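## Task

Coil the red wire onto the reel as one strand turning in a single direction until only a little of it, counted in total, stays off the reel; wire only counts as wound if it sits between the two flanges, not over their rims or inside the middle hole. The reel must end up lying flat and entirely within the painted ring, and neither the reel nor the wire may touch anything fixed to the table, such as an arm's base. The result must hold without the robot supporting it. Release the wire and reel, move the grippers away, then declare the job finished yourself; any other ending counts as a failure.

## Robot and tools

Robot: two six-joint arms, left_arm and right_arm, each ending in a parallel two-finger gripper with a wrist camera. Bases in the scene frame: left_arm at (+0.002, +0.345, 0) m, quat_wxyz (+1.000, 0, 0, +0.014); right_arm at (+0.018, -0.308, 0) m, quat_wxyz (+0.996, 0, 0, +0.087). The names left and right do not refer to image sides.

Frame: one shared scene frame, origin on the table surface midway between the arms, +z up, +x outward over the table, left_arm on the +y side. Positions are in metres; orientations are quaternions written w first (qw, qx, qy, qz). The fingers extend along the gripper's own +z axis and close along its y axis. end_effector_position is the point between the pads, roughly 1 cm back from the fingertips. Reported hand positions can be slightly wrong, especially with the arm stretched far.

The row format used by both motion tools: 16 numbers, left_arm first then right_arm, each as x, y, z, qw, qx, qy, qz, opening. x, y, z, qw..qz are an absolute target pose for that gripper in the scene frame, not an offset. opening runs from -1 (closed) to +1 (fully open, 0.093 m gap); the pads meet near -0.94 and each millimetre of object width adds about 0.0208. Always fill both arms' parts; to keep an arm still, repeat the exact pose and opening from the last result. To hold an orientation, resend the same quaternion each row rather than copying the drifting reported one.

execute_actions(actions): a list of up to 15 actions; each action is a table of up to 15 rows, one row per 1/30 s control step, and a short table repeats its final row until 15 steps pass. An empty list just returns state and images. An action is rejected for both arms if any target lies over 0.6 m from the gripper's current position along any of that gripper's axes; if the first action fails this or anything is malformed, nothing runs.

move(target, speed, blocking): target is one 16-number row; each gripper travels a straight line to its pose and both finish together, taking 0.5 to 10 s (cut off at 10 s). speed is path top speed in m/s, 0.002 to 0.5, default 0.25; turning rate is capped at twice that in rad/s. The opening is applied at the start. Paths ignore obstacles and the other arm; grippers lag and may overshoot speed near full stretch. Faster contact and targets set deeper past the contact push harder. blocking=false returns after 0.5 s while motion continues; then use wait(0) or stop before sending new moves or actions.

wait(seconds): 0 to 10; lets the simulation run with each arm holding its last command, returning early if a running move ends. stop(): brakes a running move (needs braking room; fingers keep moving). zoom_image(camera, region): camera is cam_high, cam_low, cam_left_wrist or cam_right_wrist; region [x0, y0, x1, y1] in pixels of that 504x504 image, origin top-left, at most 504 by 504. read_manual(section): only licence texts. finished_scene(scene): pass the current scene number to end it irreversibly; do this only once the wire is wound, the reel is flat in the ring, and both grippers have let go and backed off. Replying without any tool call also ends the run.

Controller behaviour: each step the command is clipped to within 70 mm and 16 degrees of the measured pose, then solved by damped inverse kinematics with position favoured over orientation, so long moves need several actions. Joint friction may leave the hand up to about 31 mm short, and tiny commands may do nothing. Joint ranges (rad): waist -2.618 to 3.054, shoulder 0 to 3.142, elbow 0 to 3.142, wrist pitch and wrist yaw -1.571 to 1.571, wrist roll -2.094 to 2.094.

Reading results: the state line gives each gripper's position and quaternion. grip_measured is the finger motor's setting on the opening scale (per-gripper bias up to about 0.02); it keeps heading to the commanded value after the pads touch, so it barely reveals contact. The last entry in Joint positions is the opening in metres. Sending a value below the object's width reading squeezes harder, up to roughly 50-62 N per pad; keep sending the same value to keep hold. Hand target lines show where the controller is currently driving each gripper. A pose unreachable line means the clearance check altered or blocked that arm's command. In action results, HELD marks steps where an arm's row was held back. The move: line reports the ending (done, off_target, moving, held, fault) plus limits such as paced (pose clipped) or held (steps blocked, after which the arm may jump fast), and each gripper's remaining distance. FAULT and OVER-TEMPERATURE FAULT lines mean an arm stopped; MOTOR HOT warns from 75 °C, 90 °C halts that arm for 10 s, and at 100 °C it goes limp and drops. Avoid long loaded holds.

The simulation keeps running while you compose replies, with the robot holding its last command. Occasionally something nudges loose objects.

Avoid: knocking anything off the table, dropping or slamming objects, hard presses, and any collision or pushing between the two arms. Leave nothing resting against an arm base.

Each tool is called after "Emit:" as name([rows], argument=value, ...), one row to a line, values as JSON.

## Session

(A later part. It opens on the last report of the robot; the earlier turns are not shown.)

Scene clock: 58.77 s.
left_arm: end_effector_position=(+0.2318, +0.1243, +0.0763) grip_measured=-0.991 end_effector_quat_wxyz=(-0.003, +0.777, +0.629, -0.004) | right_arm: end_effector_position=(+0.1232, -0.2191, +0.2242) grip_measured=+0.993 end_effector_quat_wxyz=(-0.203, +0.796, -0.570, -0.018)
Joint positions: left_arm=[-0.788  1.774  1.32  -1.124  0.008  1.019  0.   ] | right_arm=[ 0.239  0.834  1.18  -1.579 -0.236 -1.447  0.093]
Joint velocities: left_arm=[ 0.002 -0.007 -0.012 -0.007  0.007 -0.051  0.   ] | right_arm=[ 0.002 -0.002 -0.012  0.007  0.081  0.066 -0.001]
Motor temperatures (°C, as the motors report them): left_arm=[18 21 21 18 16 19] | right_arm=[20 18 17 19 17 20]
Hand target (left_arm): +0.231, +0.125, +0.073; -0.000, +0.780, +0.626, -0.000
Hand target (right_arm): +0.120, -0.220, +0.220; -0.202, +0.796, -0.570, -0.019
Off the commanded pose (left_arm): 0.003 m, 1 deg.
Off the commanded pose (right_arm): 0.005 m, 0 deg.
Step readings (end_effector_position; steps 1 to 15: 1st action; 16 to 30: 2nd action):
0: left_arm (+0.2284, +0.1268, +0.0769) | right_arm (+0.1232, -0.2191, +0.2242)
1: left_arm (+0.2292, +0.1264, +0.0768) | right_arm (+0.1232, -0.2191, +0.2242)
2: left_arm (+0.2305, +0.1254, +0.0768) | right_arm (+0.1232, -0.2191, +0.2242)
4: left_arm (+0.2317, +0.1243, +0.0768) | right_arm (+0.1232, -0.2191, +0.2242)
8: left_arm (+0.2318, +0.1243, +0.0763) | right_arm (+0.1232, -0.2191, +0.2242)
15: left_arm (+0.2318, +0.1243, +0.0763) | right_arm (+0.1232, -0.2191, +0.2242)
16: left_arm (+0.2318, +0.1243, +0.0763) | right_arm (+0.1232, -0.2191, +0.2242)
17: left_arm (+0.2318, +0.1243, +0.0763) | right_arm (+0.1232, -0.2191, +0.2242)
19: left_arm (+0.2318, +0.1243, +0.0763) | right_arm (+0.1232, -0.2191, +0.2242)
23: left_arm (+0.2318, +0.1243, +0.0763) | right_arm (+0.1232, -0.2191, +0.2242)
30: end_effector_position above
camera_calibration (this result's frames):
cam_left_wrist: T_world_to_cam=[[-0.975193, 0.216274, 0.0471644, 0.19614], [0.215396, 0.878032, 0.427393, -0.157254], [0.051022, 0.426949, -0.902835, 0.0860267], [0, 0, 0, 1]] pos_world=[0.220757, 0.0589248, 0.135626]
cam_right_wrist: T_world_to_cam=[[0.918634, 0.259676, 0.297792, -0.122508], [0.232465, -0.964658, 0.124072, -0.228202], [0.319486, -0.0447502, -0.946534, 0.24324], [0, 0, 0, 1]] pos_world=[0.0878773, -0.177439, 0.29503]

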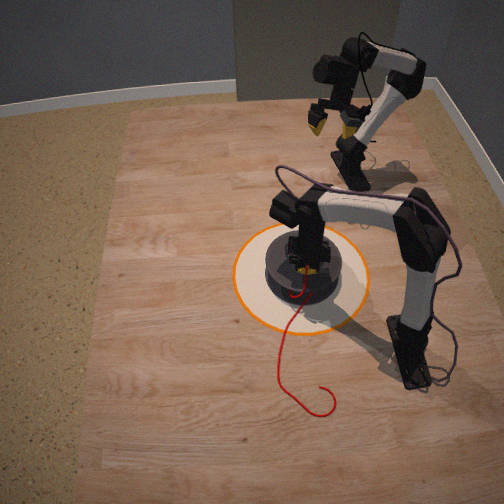

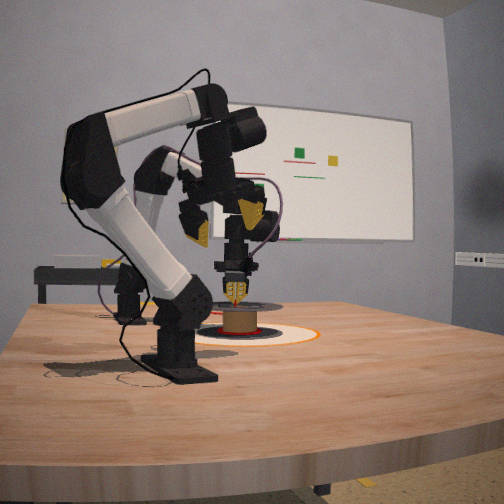

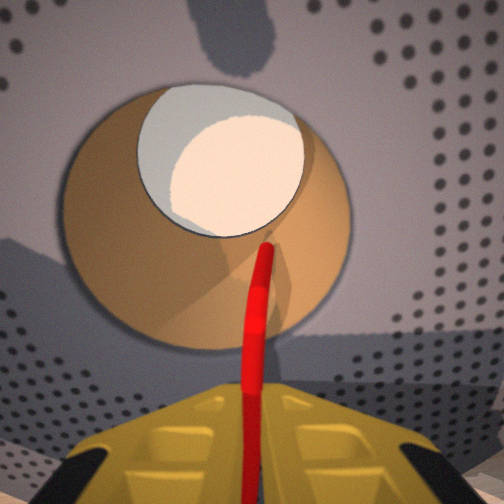

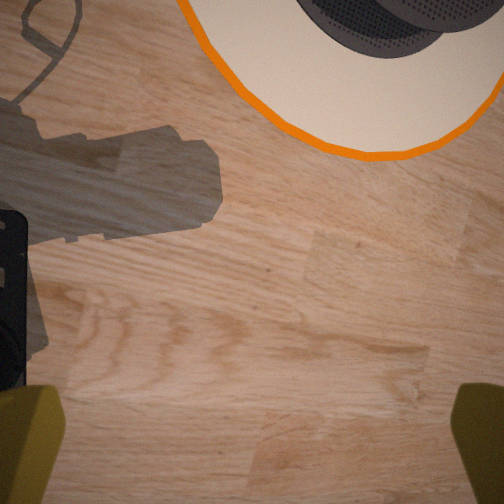

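Emit:
move(target=[0.231,0.125,0.11,0,0.78,0.626,0,-1, 0.12,-0.22,0.22,-0.202,0.796,-0.570,-0.019,1], speed=0.03)

Scene clock: 60.37 s.
left_arm: end_effector_position=(+0.2307, +0.1253, +0.0962) grip_measured=-0.991 end_effector_quat_wxyz=(-0.013, +0.777, +0.629, -0.006) | right_arm: end_effector_position=(+0.1232, -0.2191, +0.2242) grip_measured=+0.993 end_effector_quat_wxyz=(-0.203, +0.796, -0.570, -0.018)
Joint positions: left_arm=[-0.788  1.774  1.4   -1.224  0.008  1.019  0.   ] | right_arm=[ 0.239  0.834  1.18  -1.579 -0.236 -1.447  0.093]
Joint velocities: left_arm=[-0.037 -0.002 -0.012 -0.051 -0.037 -0.007  0.   ] | right_arm=[-0.002  0.007  0.007  0.007 -0.022 -0.037 -0.   ]
Motor temperatures (°C, as the motors report them): left_arm=[18 22 21 18 16 19] | right_arm=[20 18 18 19 17 20]
Hand target (left_arm): +0.231, +0.125, +0.110; +0.000, +0.780, +0.626, -0.000
Hand target (right_arm): +0.120, -0.220, +0.220; -0.202, +0.796, -0.570, -0.019
Off the commanded pose (left_arm): 0.014 m, 2 deg.
Off the commanded pose (right_arm): 0.005 m, 0 deg.
move: off_target (left_arm)
camera_calibration (this result's frames):
cam_left_wrist: T_world_to_cam=[[-0.974358, 0.215479, 0.0647759, 0.192109], [0.221842, 0.871897, 0.436557, -0.168039], [0.037591, 0.439733, -0.897342, 0.104557], [0, 0, 0, 1]] pos_world=[0.220531, 0.0591398, 0.154738]
cam_right_wrist: T_world_to_cam=[[0.918634, 0.259676, 0.297792, -0.122508], [0.232465, -0.964658, 0.124072, -0.228202], [0.319486, -0.0447502, -0.946534, 0.24324], [0, 0, 0, 1]] pos_world=[0.0878773, -0.177439, 0.29503]

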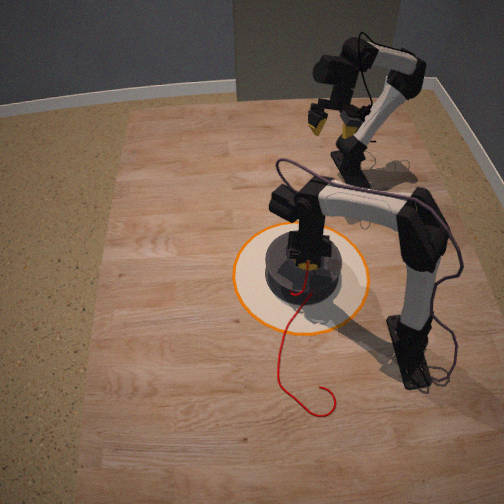

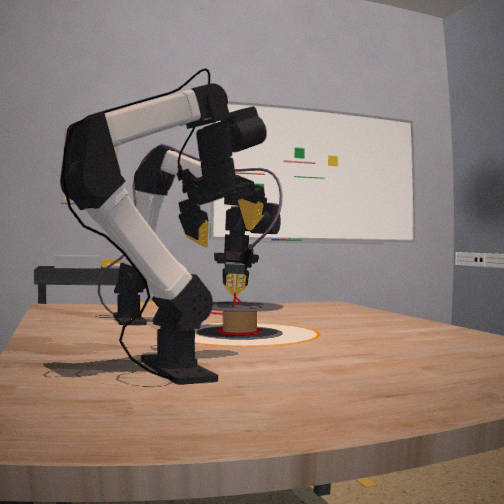

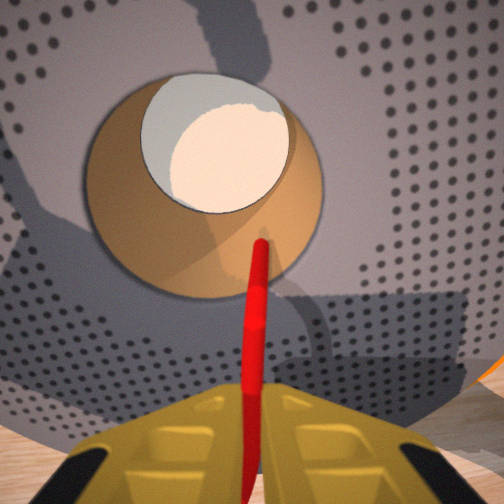

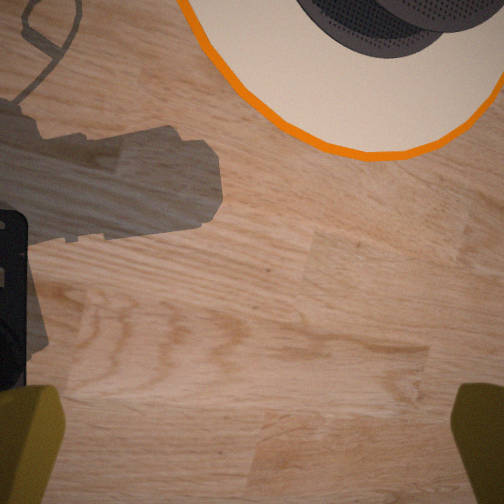

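Emit:
zoom_image(camera="cam_low", region=[190, 260, 290, 350])

Emit:
zoom_image(camera="cam_left_wrist", region=[150, 180, 350, 420])

Region (190, 260, 290, 350) of cam_low's 504x504 image, scaled by 5.040, with more detail than that image has; it fills the top 454 rows of this view, and the rest is white.

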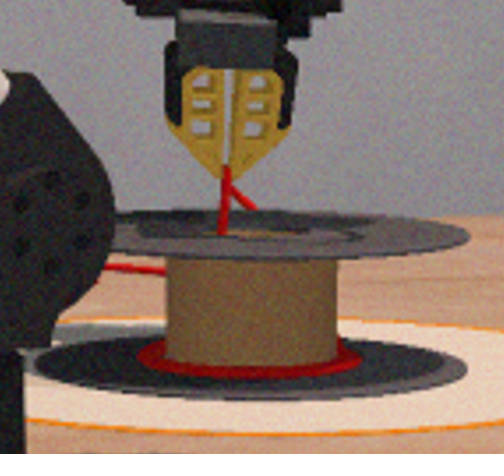

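Region (150, 180, 350, 420) of cam_left_wrist's 504x504 image, scaled by 2.100, with more detail than that image has.

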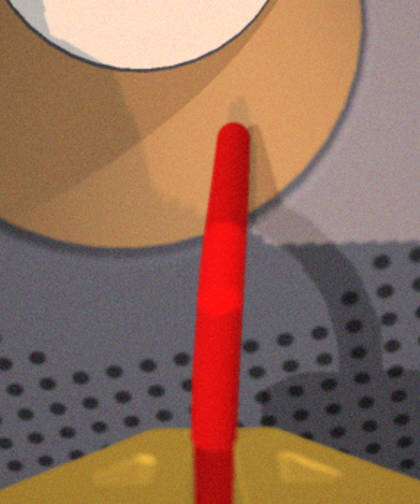

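Emit:
move(target=[0.233,0.14,0.125,0,0.78,0.626,0,-1, 0.12,-0.22,0.22,-0.202,0.796,-0.570,-0.019,1], speed=0.03)

Scene clock: 62.67 s.
left_arm: end_effector_position=(+0.2310, +0.1363, +0.1132) grip_measured=-0.991 end_effector_quat_wxyz=(-0.009, +0.781, +0.625, -0.006) | right_arm: end_effector_position=(+0.1232, -0.2191, +0.2242) grip_measured=+0.993 end_effector_quat_wxyz=(-0.203, +0.796, -0.570, -0.018)
Joint positions: left_arm=[-0.762  1.732  1.419 -1.277  0.008  1.057  0.   ] | right_arm=[ 0.239  0.834  1.18  -1.579 -0.236 -1.447  0.093]
Joint velocities: left_arm=[-0.007 -0.002 -0.007 -0.051 -0.051  0.066  0.   ] | right_arm=[-0.002  0.012  0.002  0.007 -0.022  0.022  0.   ]
Motor temperatures (°C, as the motors report them): left_arm=[18 22 22 18 16 19] | right_arm=[20 18 18 19 17 20]
Hand target (left_arm): +0.233, +0.140, +0.125; +0.001, +0.780, +0.626, +0.000
Hand target (right_arm): +0.120, -0.220, +0.220; -0.202, +0.796, -0.570, -0.019
Off the commanded pose (left_arm): 0.013 m, 1 deg.
Off the commanded pose (right_arm): 0.005 m, 0 deg.
move: off_target (left_arm)
camera_calibration (this result's frames):
cam_left_wrist: T_world_to_cam=[[-0.972063, 0.227349, 0.058361, 0.187501], [0.229877, 0.871855, 0.432464, -0.186454], [0.047438, 0.433798, -0.899761, 0.113743], [0, 0, 0, 1]] pos_world=[0.219729, 0.0705912, 0.172033]
cam_right_wrist: T_world_to_cam=[[0.918634, 0.259676, 0.297792, -0.122508], [0.232465, -0.964658, 0.124072, -0.228202], [0.319486, -0.0447502, -0.946534, 0.24324], [0, 0, 0, 1]] pos_world=[0.0878773, -0.177439, 0.29503]

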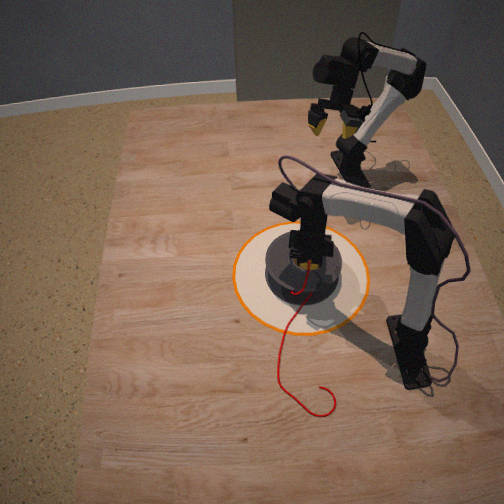

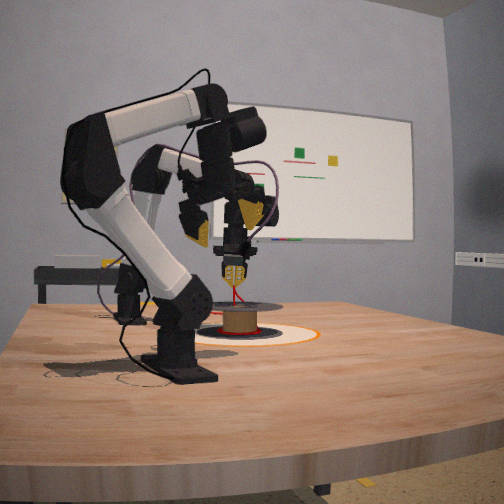

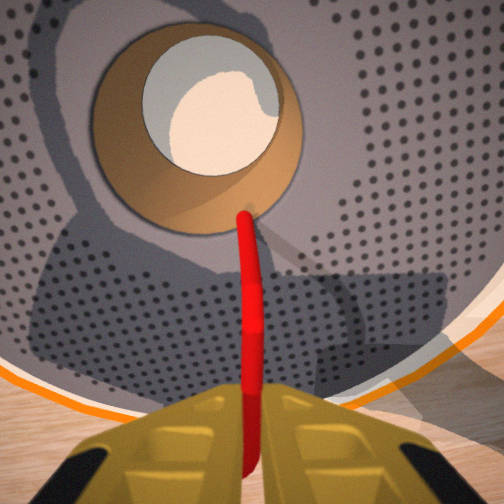

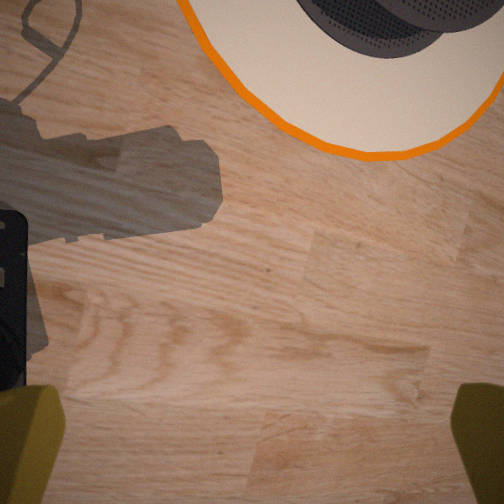

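Emit:
zoom_image(camera="cam_low", region=[200, 260, 280, 330])

Region (200, 260, 280, 330) of cam_low's 504x504 image, scaled by 6.300, with more detail than that image has; it fills the top 441 rows of this view, and the rest is white.

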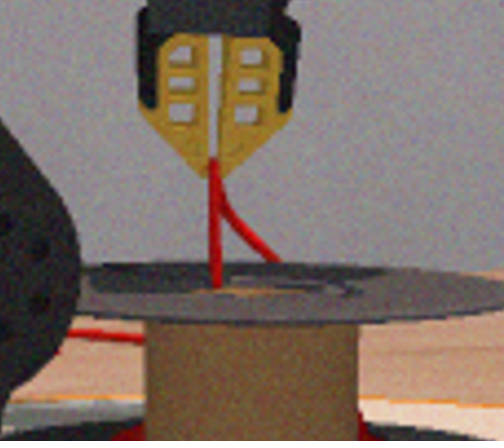

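Emit:
move(target=[0.235,0.16,0.14,0,0.78,0.626,0,-1, 0.12,-0.22,0.22,-0.202,0.796,-0.570,-0.019,1], speed=0.03)

Scene clock: 65.73 s.
left_arm: end_effector_position=(+0.2335, +0.1562, +0.1282) grip_measured=-0.991 end_effector_quat_wxyz=(-0.010, +0.781, +0.625, -0.006) | right_arm: end_effector_position=(+0.1232, -0.2191, +0.2242) grip_measured=+0.993 end_effector_quat_wxyz=(-0.203, +0.796, -0.570, -0.018)
Joint positions: left_arm=[-0.706  1.69   1.429 -1.332  0.008  1.113  0.   ] | right_arm=[ 0.239  0.834  1.18  -1.579 -0.236 -1.447  0.093]
Joint velocities: left_arm=[-0.002 -0.002  0.002  0.007 -0.007 -0.066  0.   ] | right_arm=[ 0.002 -0.007 -0.017  0.066 -0.051  0.066  0.   ]
Motor temperatures (°C, as the motors report them): left_arm=[18 23 22 18 16 19] | right_arm=[20 18 18 19 17 20]
Hand target (left_arm): +0.235, +0.160, +0.139; +0.000, +0.780, +0.626, +0.000
Hand target (right_arm): +0.120, -0.220, +0.220; -0.202, +0.796, -0.570, -0.019
Off the commanded pose (left_arm): 0.012 m, 1 deg.
Off the commanded pose (right_arm): 0.005 m, 0 deg.
move: off_target (left_arm)
camera_calibration (this result's frames):
cam_left_wrist: T_world_to_cam=[[-0.971939, 0.227316, 0.0605173, 0.184257], [0.230791, 0.871716, 0.432258, -0.211083], [0.0455055, 0.434095, -0.899717, 0.118912], [0, 0, 0, 1]] pos_world=[0.222391, 0.0905, 0.187079]
cam_right_wrist: T_world_to_cam=[[0.918634, 0.259676, 0.297792, -0.122508], [0.232465, -0.964658, 0.124072, -0.228202], [0.319486, -0.0447502, -0.946534, 0.24324], [0, 0, 0, 1]] pos_world=[0.0878773, -0.177439, 0.29503]

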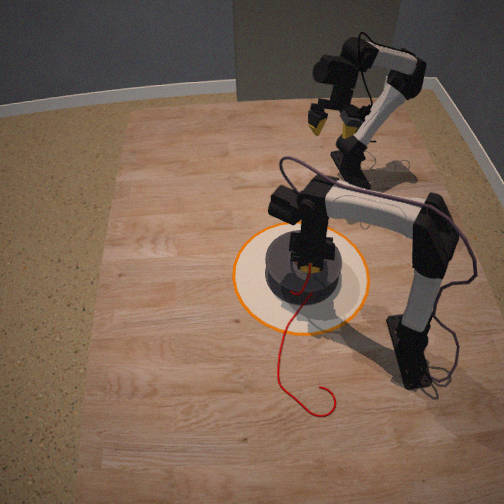

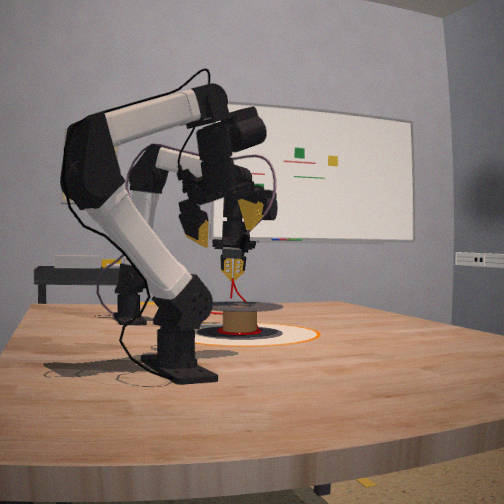

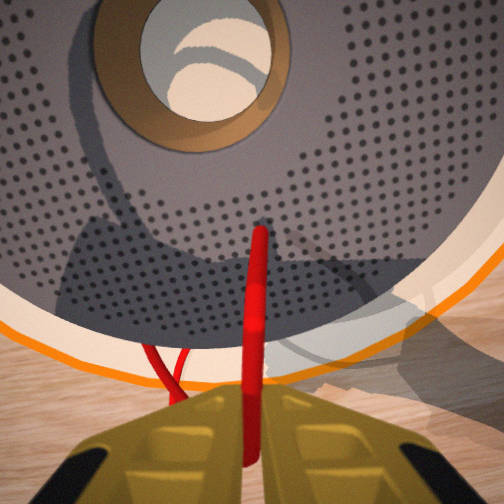

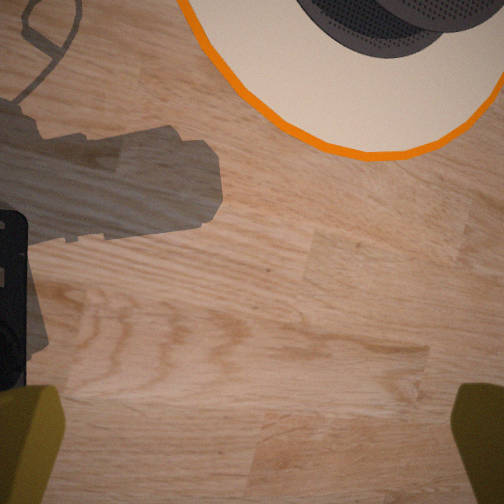

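Emit:
move(target=[0.31,0.21,0.08,0,0.86,0.51,0,-1, 0.20,-0.10,0.20,0,0.796,-0.605,0,1], speed=0.1)

Emit:
move(target=[0.35,0.215,0.016,0,0.887,0.462,0,-1, 0.20,-0.10,0.20,0,0.796,-0.605,0,1], speed=0.1)

Scene clock: 87.77 s.
left_arm: end_effector_position=(+0.3065, +0.2056, +0.0870) grip_measured=-0.991 end_effector_quat_wxyz=(+0.004, +0.860, +0.510, -0.002) | right_arm: end_effector_position=(+0.1993, -0.1029, +0.1964) grip_measured=+0.993 end_effector_quat_wxyz=(-0.003, +0.794, -0.607, -0.000)
Joint positions: left_arm=[-0.452  1.816  1.416 -1.166  0.008  1.647  0.   ] | right_arm=[ 0.674  1.599  1.604 -1.571 -0.001 -0.988  0.093]
Joint velocities: left_arm=[ 0.012 -0.002  0.012 -0.022 -0.022  0.007  0.   ] | right_arm=[ 0.002 -0.012 -0.012 -0.066  0.007  0.037  0.   ]
Motor temperatures (°C, as the motors report them): left_arm=[18 25 23 18 16 19] | right_arm=[20 18 18 20 17 20]
Hand target (left_arm): +0.311, +0.208, +0.080; +0.001, +0.860, +0.510, +0.000
Hand target (right_arm): +0.199, -0.102, +0.199; +0.001, +0.796, -0.606, +0.006
Off the commanded pose (left_arm): 0.009 m, 1 deg.
Off the commanded pose (right_arm): 0.005 m, 0 deg.
joint sent to its limit (right arm) — the command would take joint 4 (wrist pitch) past its lower limit, so that joint was sent only as far as its limit.
move: done
camera_calibration (this result's frames):
cam_left_wrist: T_world_to_cam=[[-0.872014, 0.488469, 0.0314551, 0.164716], [0.454197, 0.783526, 0.424019, -0.302772], [0.182475, 0.384038, -0.905107, 0.0259241], [0, 0, 0, 1]] pos_world=[0.276422, 0.146816, 0.146664]
cam_right_wrist: T_world_to_cam=[[0.96771, 0.252042, 0.00345359, -0.167063], [0.230233, -0.889389, 0.394943, -0.17537], [0.102614, -0.381395, -0.918699, 0.200907], [0, 0, 0, 1]] pos_world=[0.181429, -0.0372403, 0.254411]

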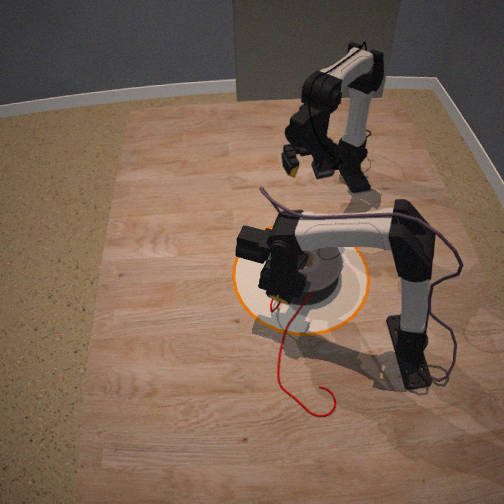

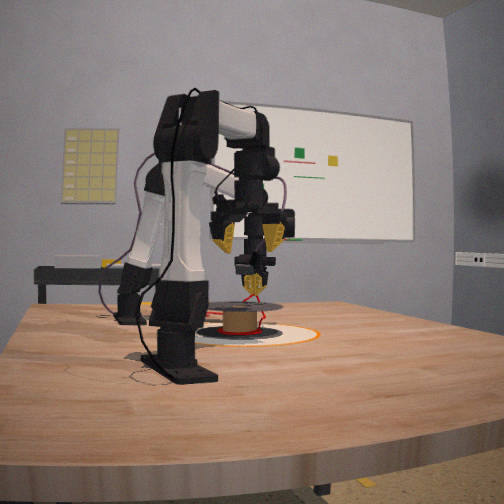

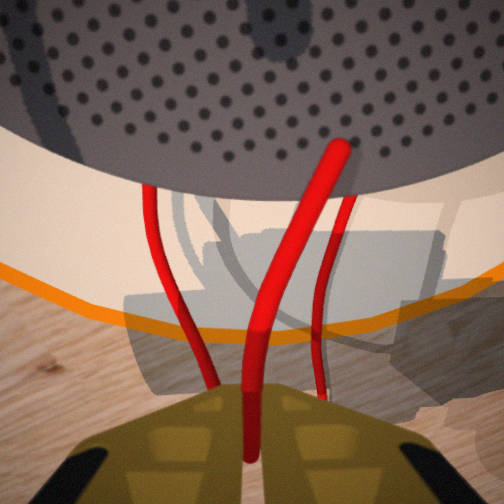

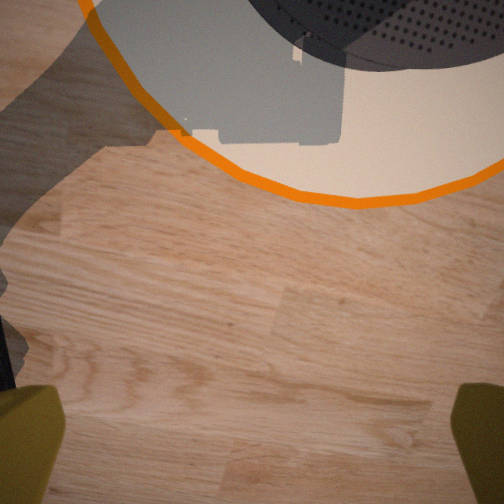

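Scene clock: 89.03 s.
left_arm: end_effector_position=(+0.3435, +0.2135, +0.0231) grip_measured=-0.991 end_effector_quat_wxyz=(-0.003, +0.886, +0.463, -0.007) | right_arm: end_effector_position=(+0.1990, -0.1032, +0.1964) grip_measured=+0.993 end_effector_quat_wxyz=(-0.002, +0.794, -0.607, -0.000)
Joint positions: left_arm=[-0.392  2.009  1.416 -0.992  0.006  1.814  0.   ] | right_arm=[ 0.674  1.599  1.604 -1.572 -0.001 -0.988  0.093]
Joint velocities: left_arm=[ 0.027 -0.017 -0.012 -0.037 -0.007 -0.037  0.   ] | right_arm=[-0.012 -0.007 -0.002  0.022 -0.022  0.007  0.001]
Motor temperatures (°C, as the motors report them): left_arm=[18 25 23 18 16 19] | right_arm=[20 18 18 20 17 20]
Hand target (left_arm): +0.350, +0.214, +0.017; +0.000, +0.887, +0.462, +0.000
Hand target (right_arm): +0.200, -0.100, +0.200; -0.002, +0.796, -0.605, +0.000
Off the commanded pose (left_arm): 0.010 m, 1 deg.
Off the commanded pose (right_arm): 0.005 m, 0 deg.
joint sent to its limit (right arm) — the command would take joint 4 (wrist pitch) past its lower limit, so that joint was sent only as far as its limit.
move: done
camera_calibration (this result's frames):
cam_left_wrist: T_world_to_cam=[[-0.814798, 0.577675, 0.048943, 0.155994], [0.540964, 0.727224, 0.422497, -0.316364], [0.208473, 0.370726, -0.905042, -0.0478131], [0, 0, 0, 1]] pos_world=[0.308213, 0.157679, 0.082755]
cam_right_wrist: T_world_to_cam=[[0.967714, 0.252045, 0.00187155, -0.166369], [0.230733, -0.888824, 0.395923, -0.17584], [0.101454, -0.382708, -0.918282, 0.200817], [0, 0, 0, 1]] pos_world=[0.181196, -0.037504, 0.254337]

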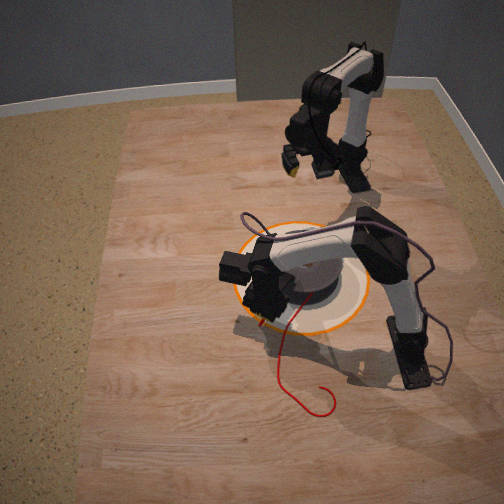

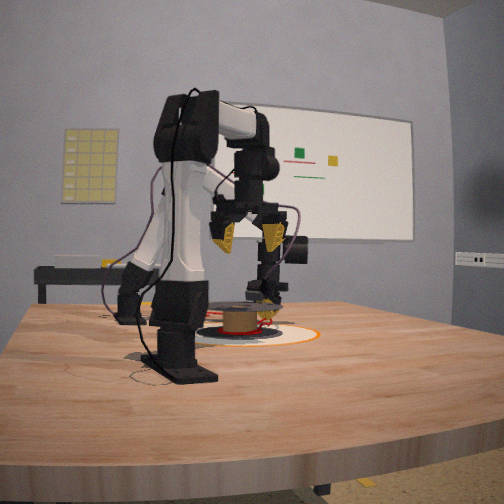

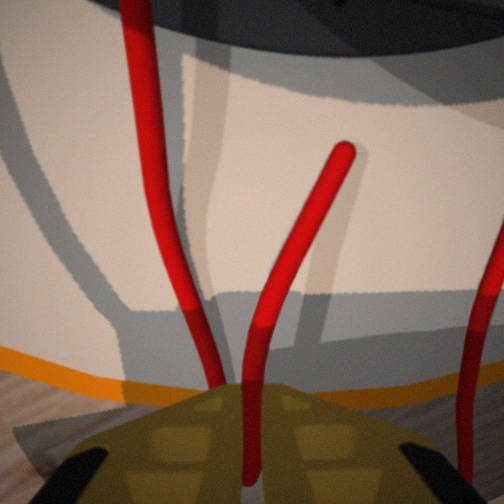

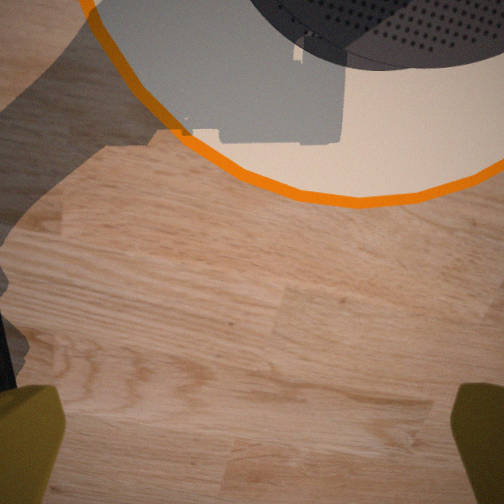

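Emit:
execute_actions([
  [[0.35,0.215,0.016,0,0.887,0.462,0,-0.3, 0.20,-0.10,0.20,0,0.796,-0.605,0,1]],
  [[0.35,0.215,0.06,0,0.887,0.462,0,0.2, 0.20,-0.10,0.20,0,0.796,-0.605,0,1]],
  [[0.33,0.25,0.12,0,0.887,0.462,0,0.5, 0.20,-0.10,0.20,0,0.796,-0.605,0,1]],
  [[0.31,0.30,0.15,0,0.8,0.6,0,0.5, 0.22,-0.05,0.20,0,0.796,-0.605,0,1]],
  [[0.31,0.30,0.15,0,0.707,0.707,0,0.5, 0.23,0.0,0.19,0,0.796,-0.605,0,-1]],
  [[0.31,0.32,0.15,0,0.707,0.707,0,0.5, 0.23,0.03,0.18,0,0.796,-0.605,0,-1]],
])

Scene clock: 93.07 s.
left_arm: end_effector_position=(+0.3154, +0.3181, +0.1455) grip_measured=+0.498 end_effector_quat_wxyz=(+0.002, +0.706, +0.709, -0.001) | right_arm: end_effector_position=(+0.2303, +0.0263, +0.1764) grip_measured=-0.999 end_effector_quat_wxyz=(-0.021, +0.797, -0.604, +0.001)
Joint positions: left_arm=[-0.11   1.731  1.546 -1.384  0.004  1.484  0.069] | right_arm=[ 0.834  2.059  2.108 -1.578  0.005 -0.837  0.   ]
Joint velocities: left_arm=[-0.022  0.002 -0.017 -0.051  0.022  0.022 -0.001] | right_arm=[-0.002  0.007 -0.002 -0.022 -0.037  0.007  0.   ]
Motor temperatures (°C, as the motors report them): left_arm=[18 26 23 18 16 19] | right_arm=[20 19 19 19 17 20]
Hand target (left_arm): +0.310, +0.320, +0.150; +0.000, +0.707, +0.707, +0.000
Hand target (right_arm): +0.230, +0.030, +0.179; -0.024, +0.796, -0.605, -0.001
Off the commanded pose (left_arm): 0.007 m, 0 deg.
Off the commanded pose (right_arm): 0.005 m, 2 deg.
joint sent to its limit (right arm) — the command would take joint 4 (wrist pitch) past its lower limit, so that joint was sent only as far as its limit.
Step readings (end_effector_position; steps 1 to 15: 1st action; 16 to 30: 2nd action; 31 to 45: 3rd action; 46 to 60: 4th action; 61 to 75: 5th action; 76 to 90: 6th action):
0: left_arm (+0.3439, +0.2133, +0.0231) | right_arm (+0.1990, -0.1032, +0.1964)
1: left_arm (+0.3441, +0.2132, +0.0231) | right_arm (+0.1990, -0.1032, +0.1964)
2: left_arm (+0.3446, +0.2130, +0.0231) | right_arm (+0.1990, -0.1032, +0.1964)
4: left_arm (+0.3456, +0.2126, +0.0231) | right_arm (+0.1990, -0.1032, +0.1964)
8: left_arm (+0.3467, +0.2122, +0.0231) | right_arm (+0.1990, -0.1032, +0.1964)
15: left_arm (+0.3471, +0.2121, +0.0231) | right_arm (+0.1990, -0.1032, +0.1964)
16: left_arm (+0.3468, +0.2122, +0.0260) | right_arm (+0.1990, -0.1032, +0.1964)
17: left_arm (+0.3465, +0.2123, +0.0299) | right_arm (+0.1990, -0.1032, +0.1964)
19: left_arm (+0.3513, +0.2105, +0.0412) | right_arm (+0.1990, -0.1032, +0.1964)
23: left_arm (+0.3549, +0.2091, +0.0518) | right_arm (+0.1990, -0.1032, +0.1964)
30: left_arm (+0.3493, +0.2112, +0.0518) | right_arm (+0.1990, -0.1032, +0.1964)
31: left_arm (+0.3483, +0.2134, +0.0555) | right_arm (+0.1990, -0.1032, +0.1964)
32: left_arm (+0.3446, +0.2186, +0.0616) | right_arm (+0.1990, -0.1032, +0.1964)
34: left_arm (+0.3407, +0.2322, +0.0821) | right_arm (+0.1990, -0.1032, +0.1964)
38: left_arm (+0.3416, +0.2466, +0.1158) | right_arm (+0.1990, -0.1032, +0.1964)
45: left_arm (+0.3347, +0.2488, +0.1185) | right_arm (+0.1990, -0.1032, +0.1964)
46: left_arm (+0.3333, +0.2520, +0.1200) | right_arm (+0.2008, -0.0989, +0.1986)
47: left_arm (+0.3303, +0.2602, +0.1229) | right_arm (+0.2077, -0.0852, +0.2033)
49: left_arm (+0.3258, +0.2816, +0.1335) | right_arm (+0.2177, -0.0606, +0.2040)
53: left_arm (+0.3193, +0.3005, +0.1455) | right_arm (+0.2216, -0.0504, +0.1929)
60: left_arm (+0.3147, +0.3009, +0.1455) | right_arm (+0.2212, -0.0508, +0.1938)
61: left_arm (+0.3144, +0.3009, +0.1455) | right_arm (+0.2222, -0.0467, +0.1952)
62: left_arm (+0.3142, +0.3010, +0.1455) | right_arm (+0.2273, -0.0335, +0.1985)
64: left_arm (+0.3141, +0.3010, +0.1455) | right_arm (+0.2314, -0.0106, +0.1964)
68: left_arm (+0.3138, +0.3010, +0.1455) | right_arm (+0.2302, -0.0009, +0.1836)
75: left_arm (+0.3135, +0.3011, +0.1455) | right_arm (+0.2303, -0.0007, +0.1841)
76: left_arm (+0.3137, +0.3024, +0.1455) | right_arm (+0.2302, +0.0013, +0.1849)
77: left_arm (+0.3141, +0.3055, +0.1455) | right_arm (+0.2325, +0.0088, +0.1865)
79: left_arm (+0.3150, +0.3133, +0.1455) | right_arm (+0.2327, +0.0209, +0.1848)
83: left_arm (+0.3154, +0.3181, +0.1455) | right_arm (+0.2302, +0.0262, +0.1772)
90: end_effector_position above
camera_calibration (this result's frames):
cam_left_wrist: T_world_to_cam=[[-0.999303, 0.00501774, 0.0370011, 0.30878], [0.0203585, 0.903903, 0.427252, -0.321673], [-0.0313016, 0.427707, -0.903375, 0.0872475], [0, 0, 0, 1]] pos_world=[0.317844, 0.251895, 0.204827]
cam_right_wrist: T_world_to_cam=[[0.964864, 0.26063, 0.0333242, -0.234375], [0.229532, -0.897798, 0.375864, -0.0559853], [0.12788, -0.355009, -0.926075, 0.223443], [0, 0, 0, 1]] pos_world=[0.210416, 0.0901456, 0.235778]

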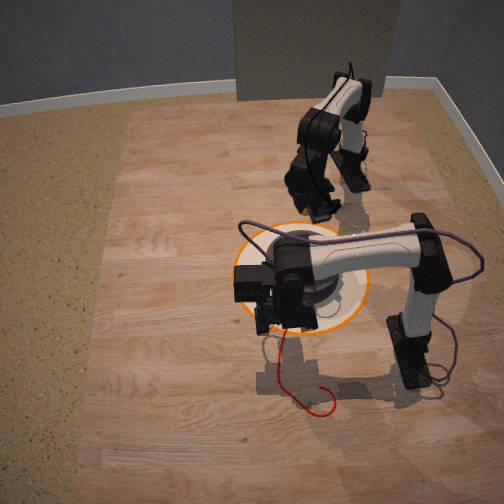

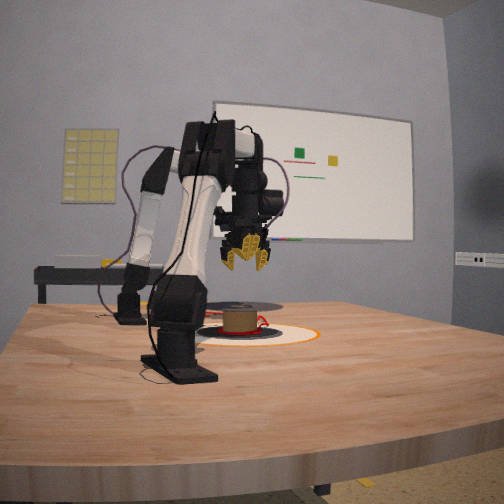

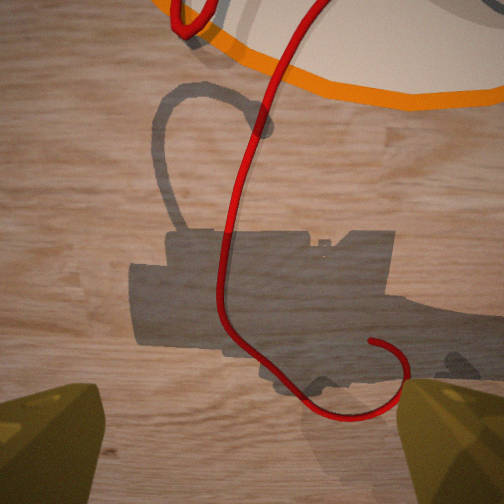

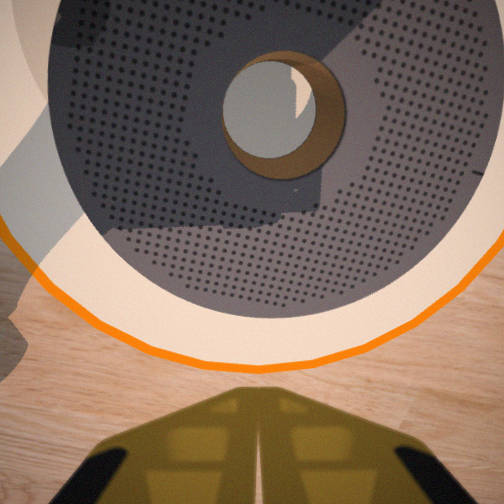

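Emit:
move(target=[0.219,0.42,0.05,0,0.216,0.976,0,0.2, 0.231,0.086,0.12,0,0.796,-0.605,0,-1], speed=0.2)

Scene clock: 100.60 s.
left_arm: end_effector_position=(+0.2208, +0.4181, +0.0478) grip_measured=+0.202 end_effector_quat_wxyz=(-0.009, +0.222, +0.975, -0.008) | right_arm: end_effector_position=(+0.2318, +0.0772, +0.1209) grip_measured=-0.999 end_effector_quat_wxyz=(+0.006, +0.795, -0.607, +0.004)
Joint positions: left_arm=[ 0.3    1.493  0.903 -1.005  0.004  0.776  0.055] | right_arm=[ 0.893  2.306  2.282 -1.559  0.005 -0.771  0.   ]
Joint velocities: left_arm=[-0.017  0.007 -0.002 -0.022  0.007  0.022 -0.001] | right_arm=[-0.012 -0.007  0.002  0.007  0.022  0.022  0.   ]
Motor temperatures (°C, as the motors report them): left_arm=[18 26 23 18 16 19] | right_arm=[20 21 20 19 17 20]
Hand target (left_arm): +0.221, +0.420, +0.049; +0.002, +0.216, +0.976, +0.000
Hand target (right_arm): +0.230, +0.085, +0.119; +0.000, +0.796, -0.605, +0.001
Off the commanded pose (left_arm): 0.003 m, 2 deg.
Off the commanded pose (right_arm): 0.009 m, 1 deg.
move: done
camera_calibration (this result's frames):
cam_left_wrist: T_world_to_cam=[[-0.440375, -0.895976, 0.0574147, 0.469687], [-0.792816, 0.418088, 0.443446, 0.0134778], [-0.421322, 0.149764, -0.89446, 0.155134], [0, 0, 0, 1]] pos_world=[0.282885, 0.39196, 0.105818]
cam_right_wrist: T_world_to_cam=[[0.967314, 0.253504, -0.00622034, -0.24248], [0.233623, -0.881377, 0.410602, 0.00377359], [0.0986069, -0.398635, -0.911793, 0.198339], [0, 0, 0, 1]] pos_world=[0.214115, 0.143861, 0.177787]

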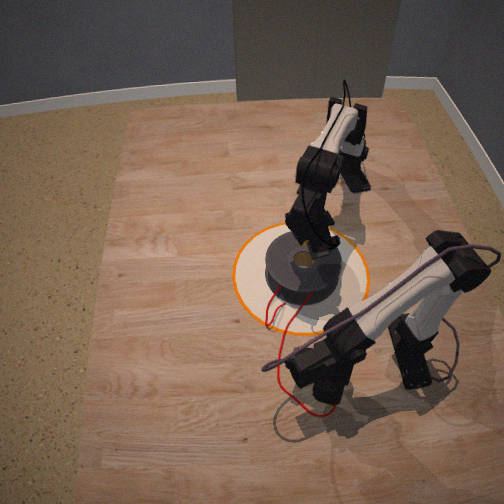

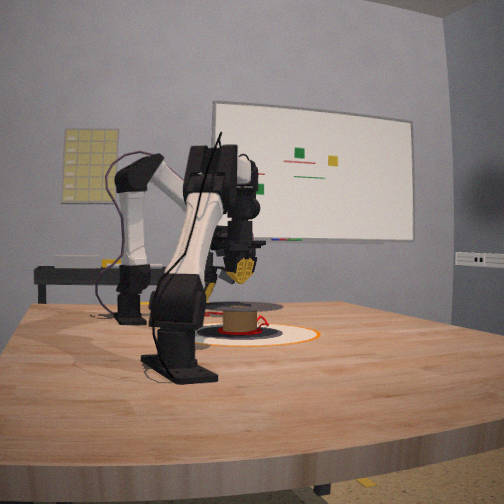

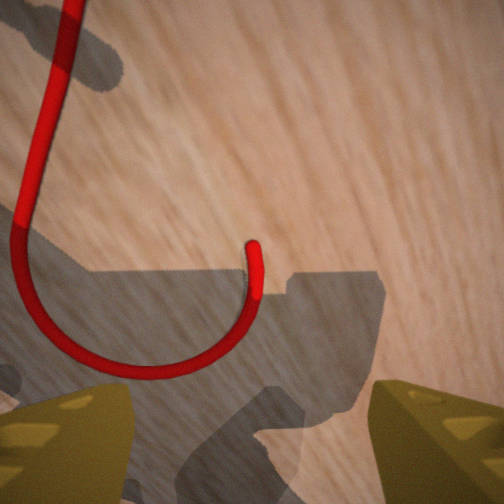

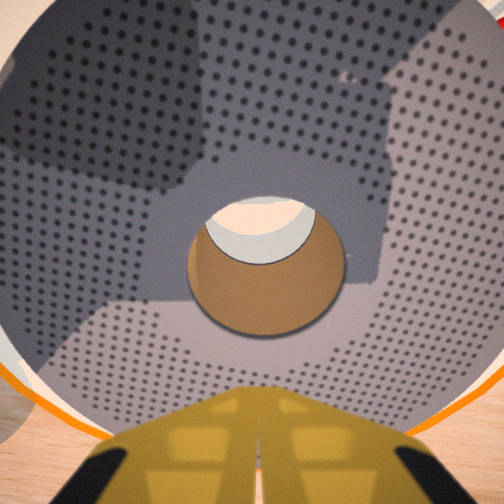

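Emit:
move(target=[0.219,0.415,0.006,0,0.216,0.976,0,-0.5, 0.234,0.092,0.085,0,0.796,-0.605,0,-1], speed=0.06)

Scene clock: 103.17 s.
left_arm: end_effector_position=(+0.2205, +0.4170, +0.0134) grip_measured=-0.498 end_effector_quat_wxyz=(+0.007, +0.215, +0.977, +0.002) | right_arm: end_effector_position=(+0.2385, +0.0893, +0.0969) grip_measured=-0.999 end_effector_quat_wxyz=(-0.010, +0.795, -0.607, +0.001)
Joint positions: left_arm=[ 0.296  1.515  0.773 -0.815  0.004  0.756  0.021] | right_arm=[ 0.893  2.316  2.202 -1.437  0.005 -0.77   0.   ]
Joint velocities: left_arm=[-0.007 -0.012 -0.027  0.007 -0.081  0.007 -0.001] | right_arm=[-0.002  0.002 -0.007  0.022 -0.007  0.007  0.   ]
Motor temperatures (°C, as the motors report them): left_arm=[18 26 23 18 16 19] | right_arm=[20 22 20 19 17 20]
Hand target (left_arm): +0.219, +0.415, +0.006; -0.000, +0.216, +0.976, -0.000
Hand target (right_arm): +0.234, +0.091, +0.085; -0.000, +0.796, -0.605, +0.000
Off the commanded pose (left_arm): 0.008 m, 1 deg.
Off the commanded pose (right_arm): 0.013 m, 1 deg.
move: off_target (right_arm)
camera_calibration (this result's frames):
cam_left_wrist: T_world_to_cam=[[-0.427556, -0.903475, 0.0304734, 0.471166], [-0.815074, 0.399863, 0.419242, 0.0417479], [-0.39096, 0.154412, -0.907363, 0.116], [0, 0, 0, 1]] pos_world=[0.280829, 0.391082, 0.073394]
cam_right_wrist: T_world_to_cam=[[0.967327, 0.252984, 0.0166447, -0.254379], [0.226881, -0.893079, 0.388503, 0.0276144], [0.11315, -0.372033, -0.921297, 0.175648], [0, 0, 0, 1]] pos_world=[0.219928, 0.154362, 0.15533]

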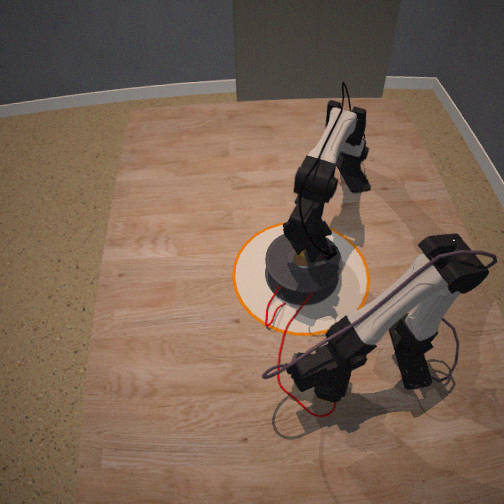

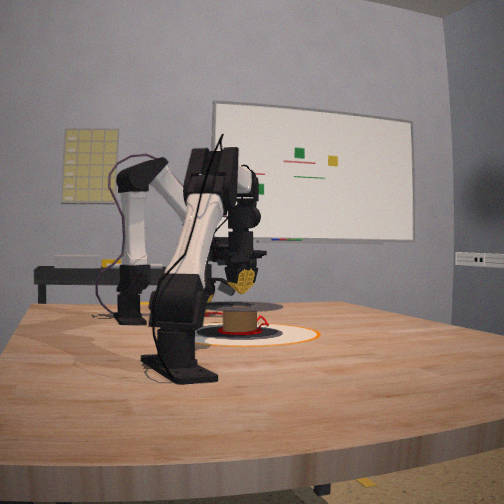

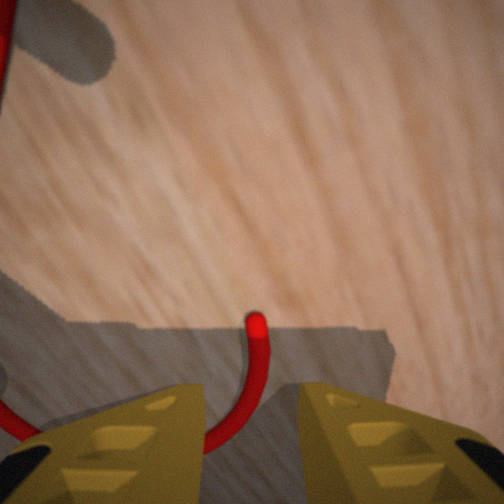

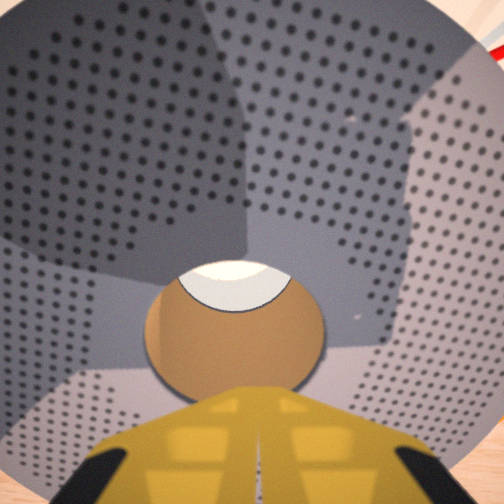

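Emit:
move(target=[0.219,0.415,0.0,0,0.216,0.976,0,-0.5, 0.229,0.096,0.062,0,0.796,-0.605,0,-1], speed=0.03)

Scene clock: 106.57 s.
left_arm: end_effector_position=(+0.2213, +0.4173, +0.0098) grip_measured=-0.498 end_effector_quat_wxyz=(+0.010, +0.215, +0.977, +0.004) | right_arm: end_effector_position=(+0.2342, +0.0937, +0.0751) grip_measured=-0.999 end_effector_quat_wxyz=(-0.010, +0.795, -0.607, +0.001)
Joint positions: left_arm=[ 0.296  1.521  0.762 -0.792  0.004  0.756  0.021] | right_arm=[ 0.906  2.316  2.116 -1.35   0.005 -0.757  0.   ]
Joint velocities: left_arm=[ 0.007 -0.012 -0.002 -0.081  0.066  0.007  0.   ] | right_arm=[-0.002  0.002 -0.007  0.051 -0.037 -0.007  0.   ]
Motor temperatures (°C, as the motors report them): left_arm=[18 25 23 18 16 19] | right_arm=[20 23 20 19 17 20]
Hand target (left_arm): +0.219, +0.415, +0.001; -0.000, +0.216, +0.976, +0.000
Hand target (right_arm): +0.229, +0.095, +0.062; +0.000, +0.796, -0.605, +0.000
Off the commanded pose (left_arm): 0.010 m, 1 deg.
Off the commanded pose (right_arm): 0.014 m, 1 deg.
move: off_target (right_arm)
camera_calibration (this result's frames):
cam_left_wrist: T_world_to_cam=[[-0.427721, -0.90353, 0.0262475, 0.472014], [-0.817489, 0.399054, 0.415292, 0.0447587], [-0.385703, 0.156172, -0.90931, 0.111161], [0, 0, 0, 1]] pos_world=[0.281355, 0.391258, 0.0701023]
cam_right_wrist: T_world_to_cam=[[0.96733, 0.252983, 0.0165026, -0.250946], [0.226959, -0.893151, 0.388292, 0.040996], [0.112971, -0.371861, -0.921389, 0.157764], [0, 0, 0, 1]] pos_world=[0.21562, 0.158767, 0.133585]

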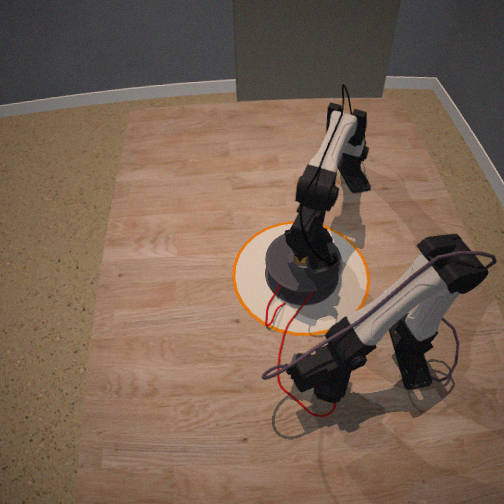

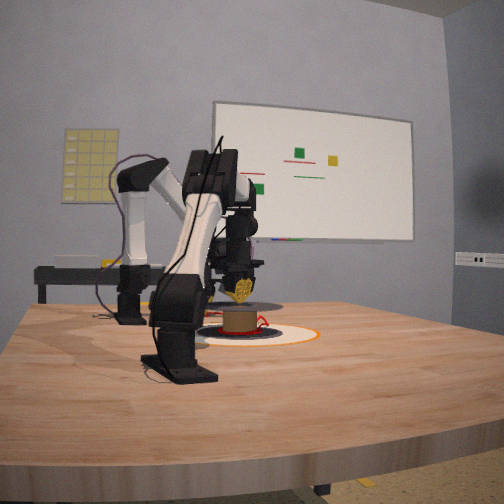

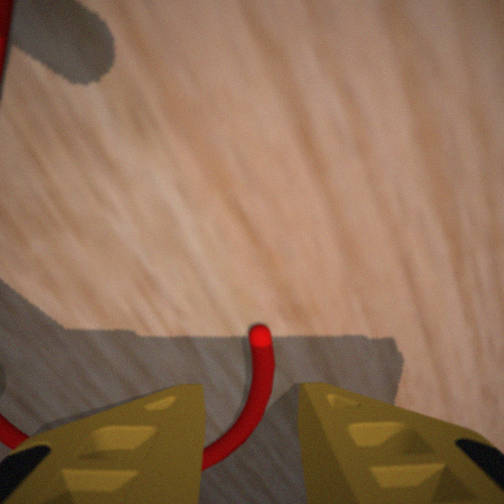

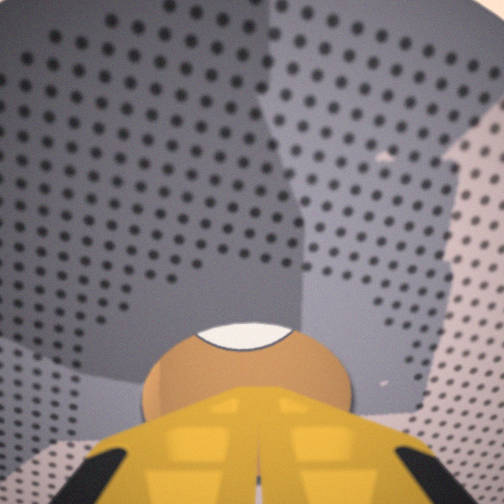

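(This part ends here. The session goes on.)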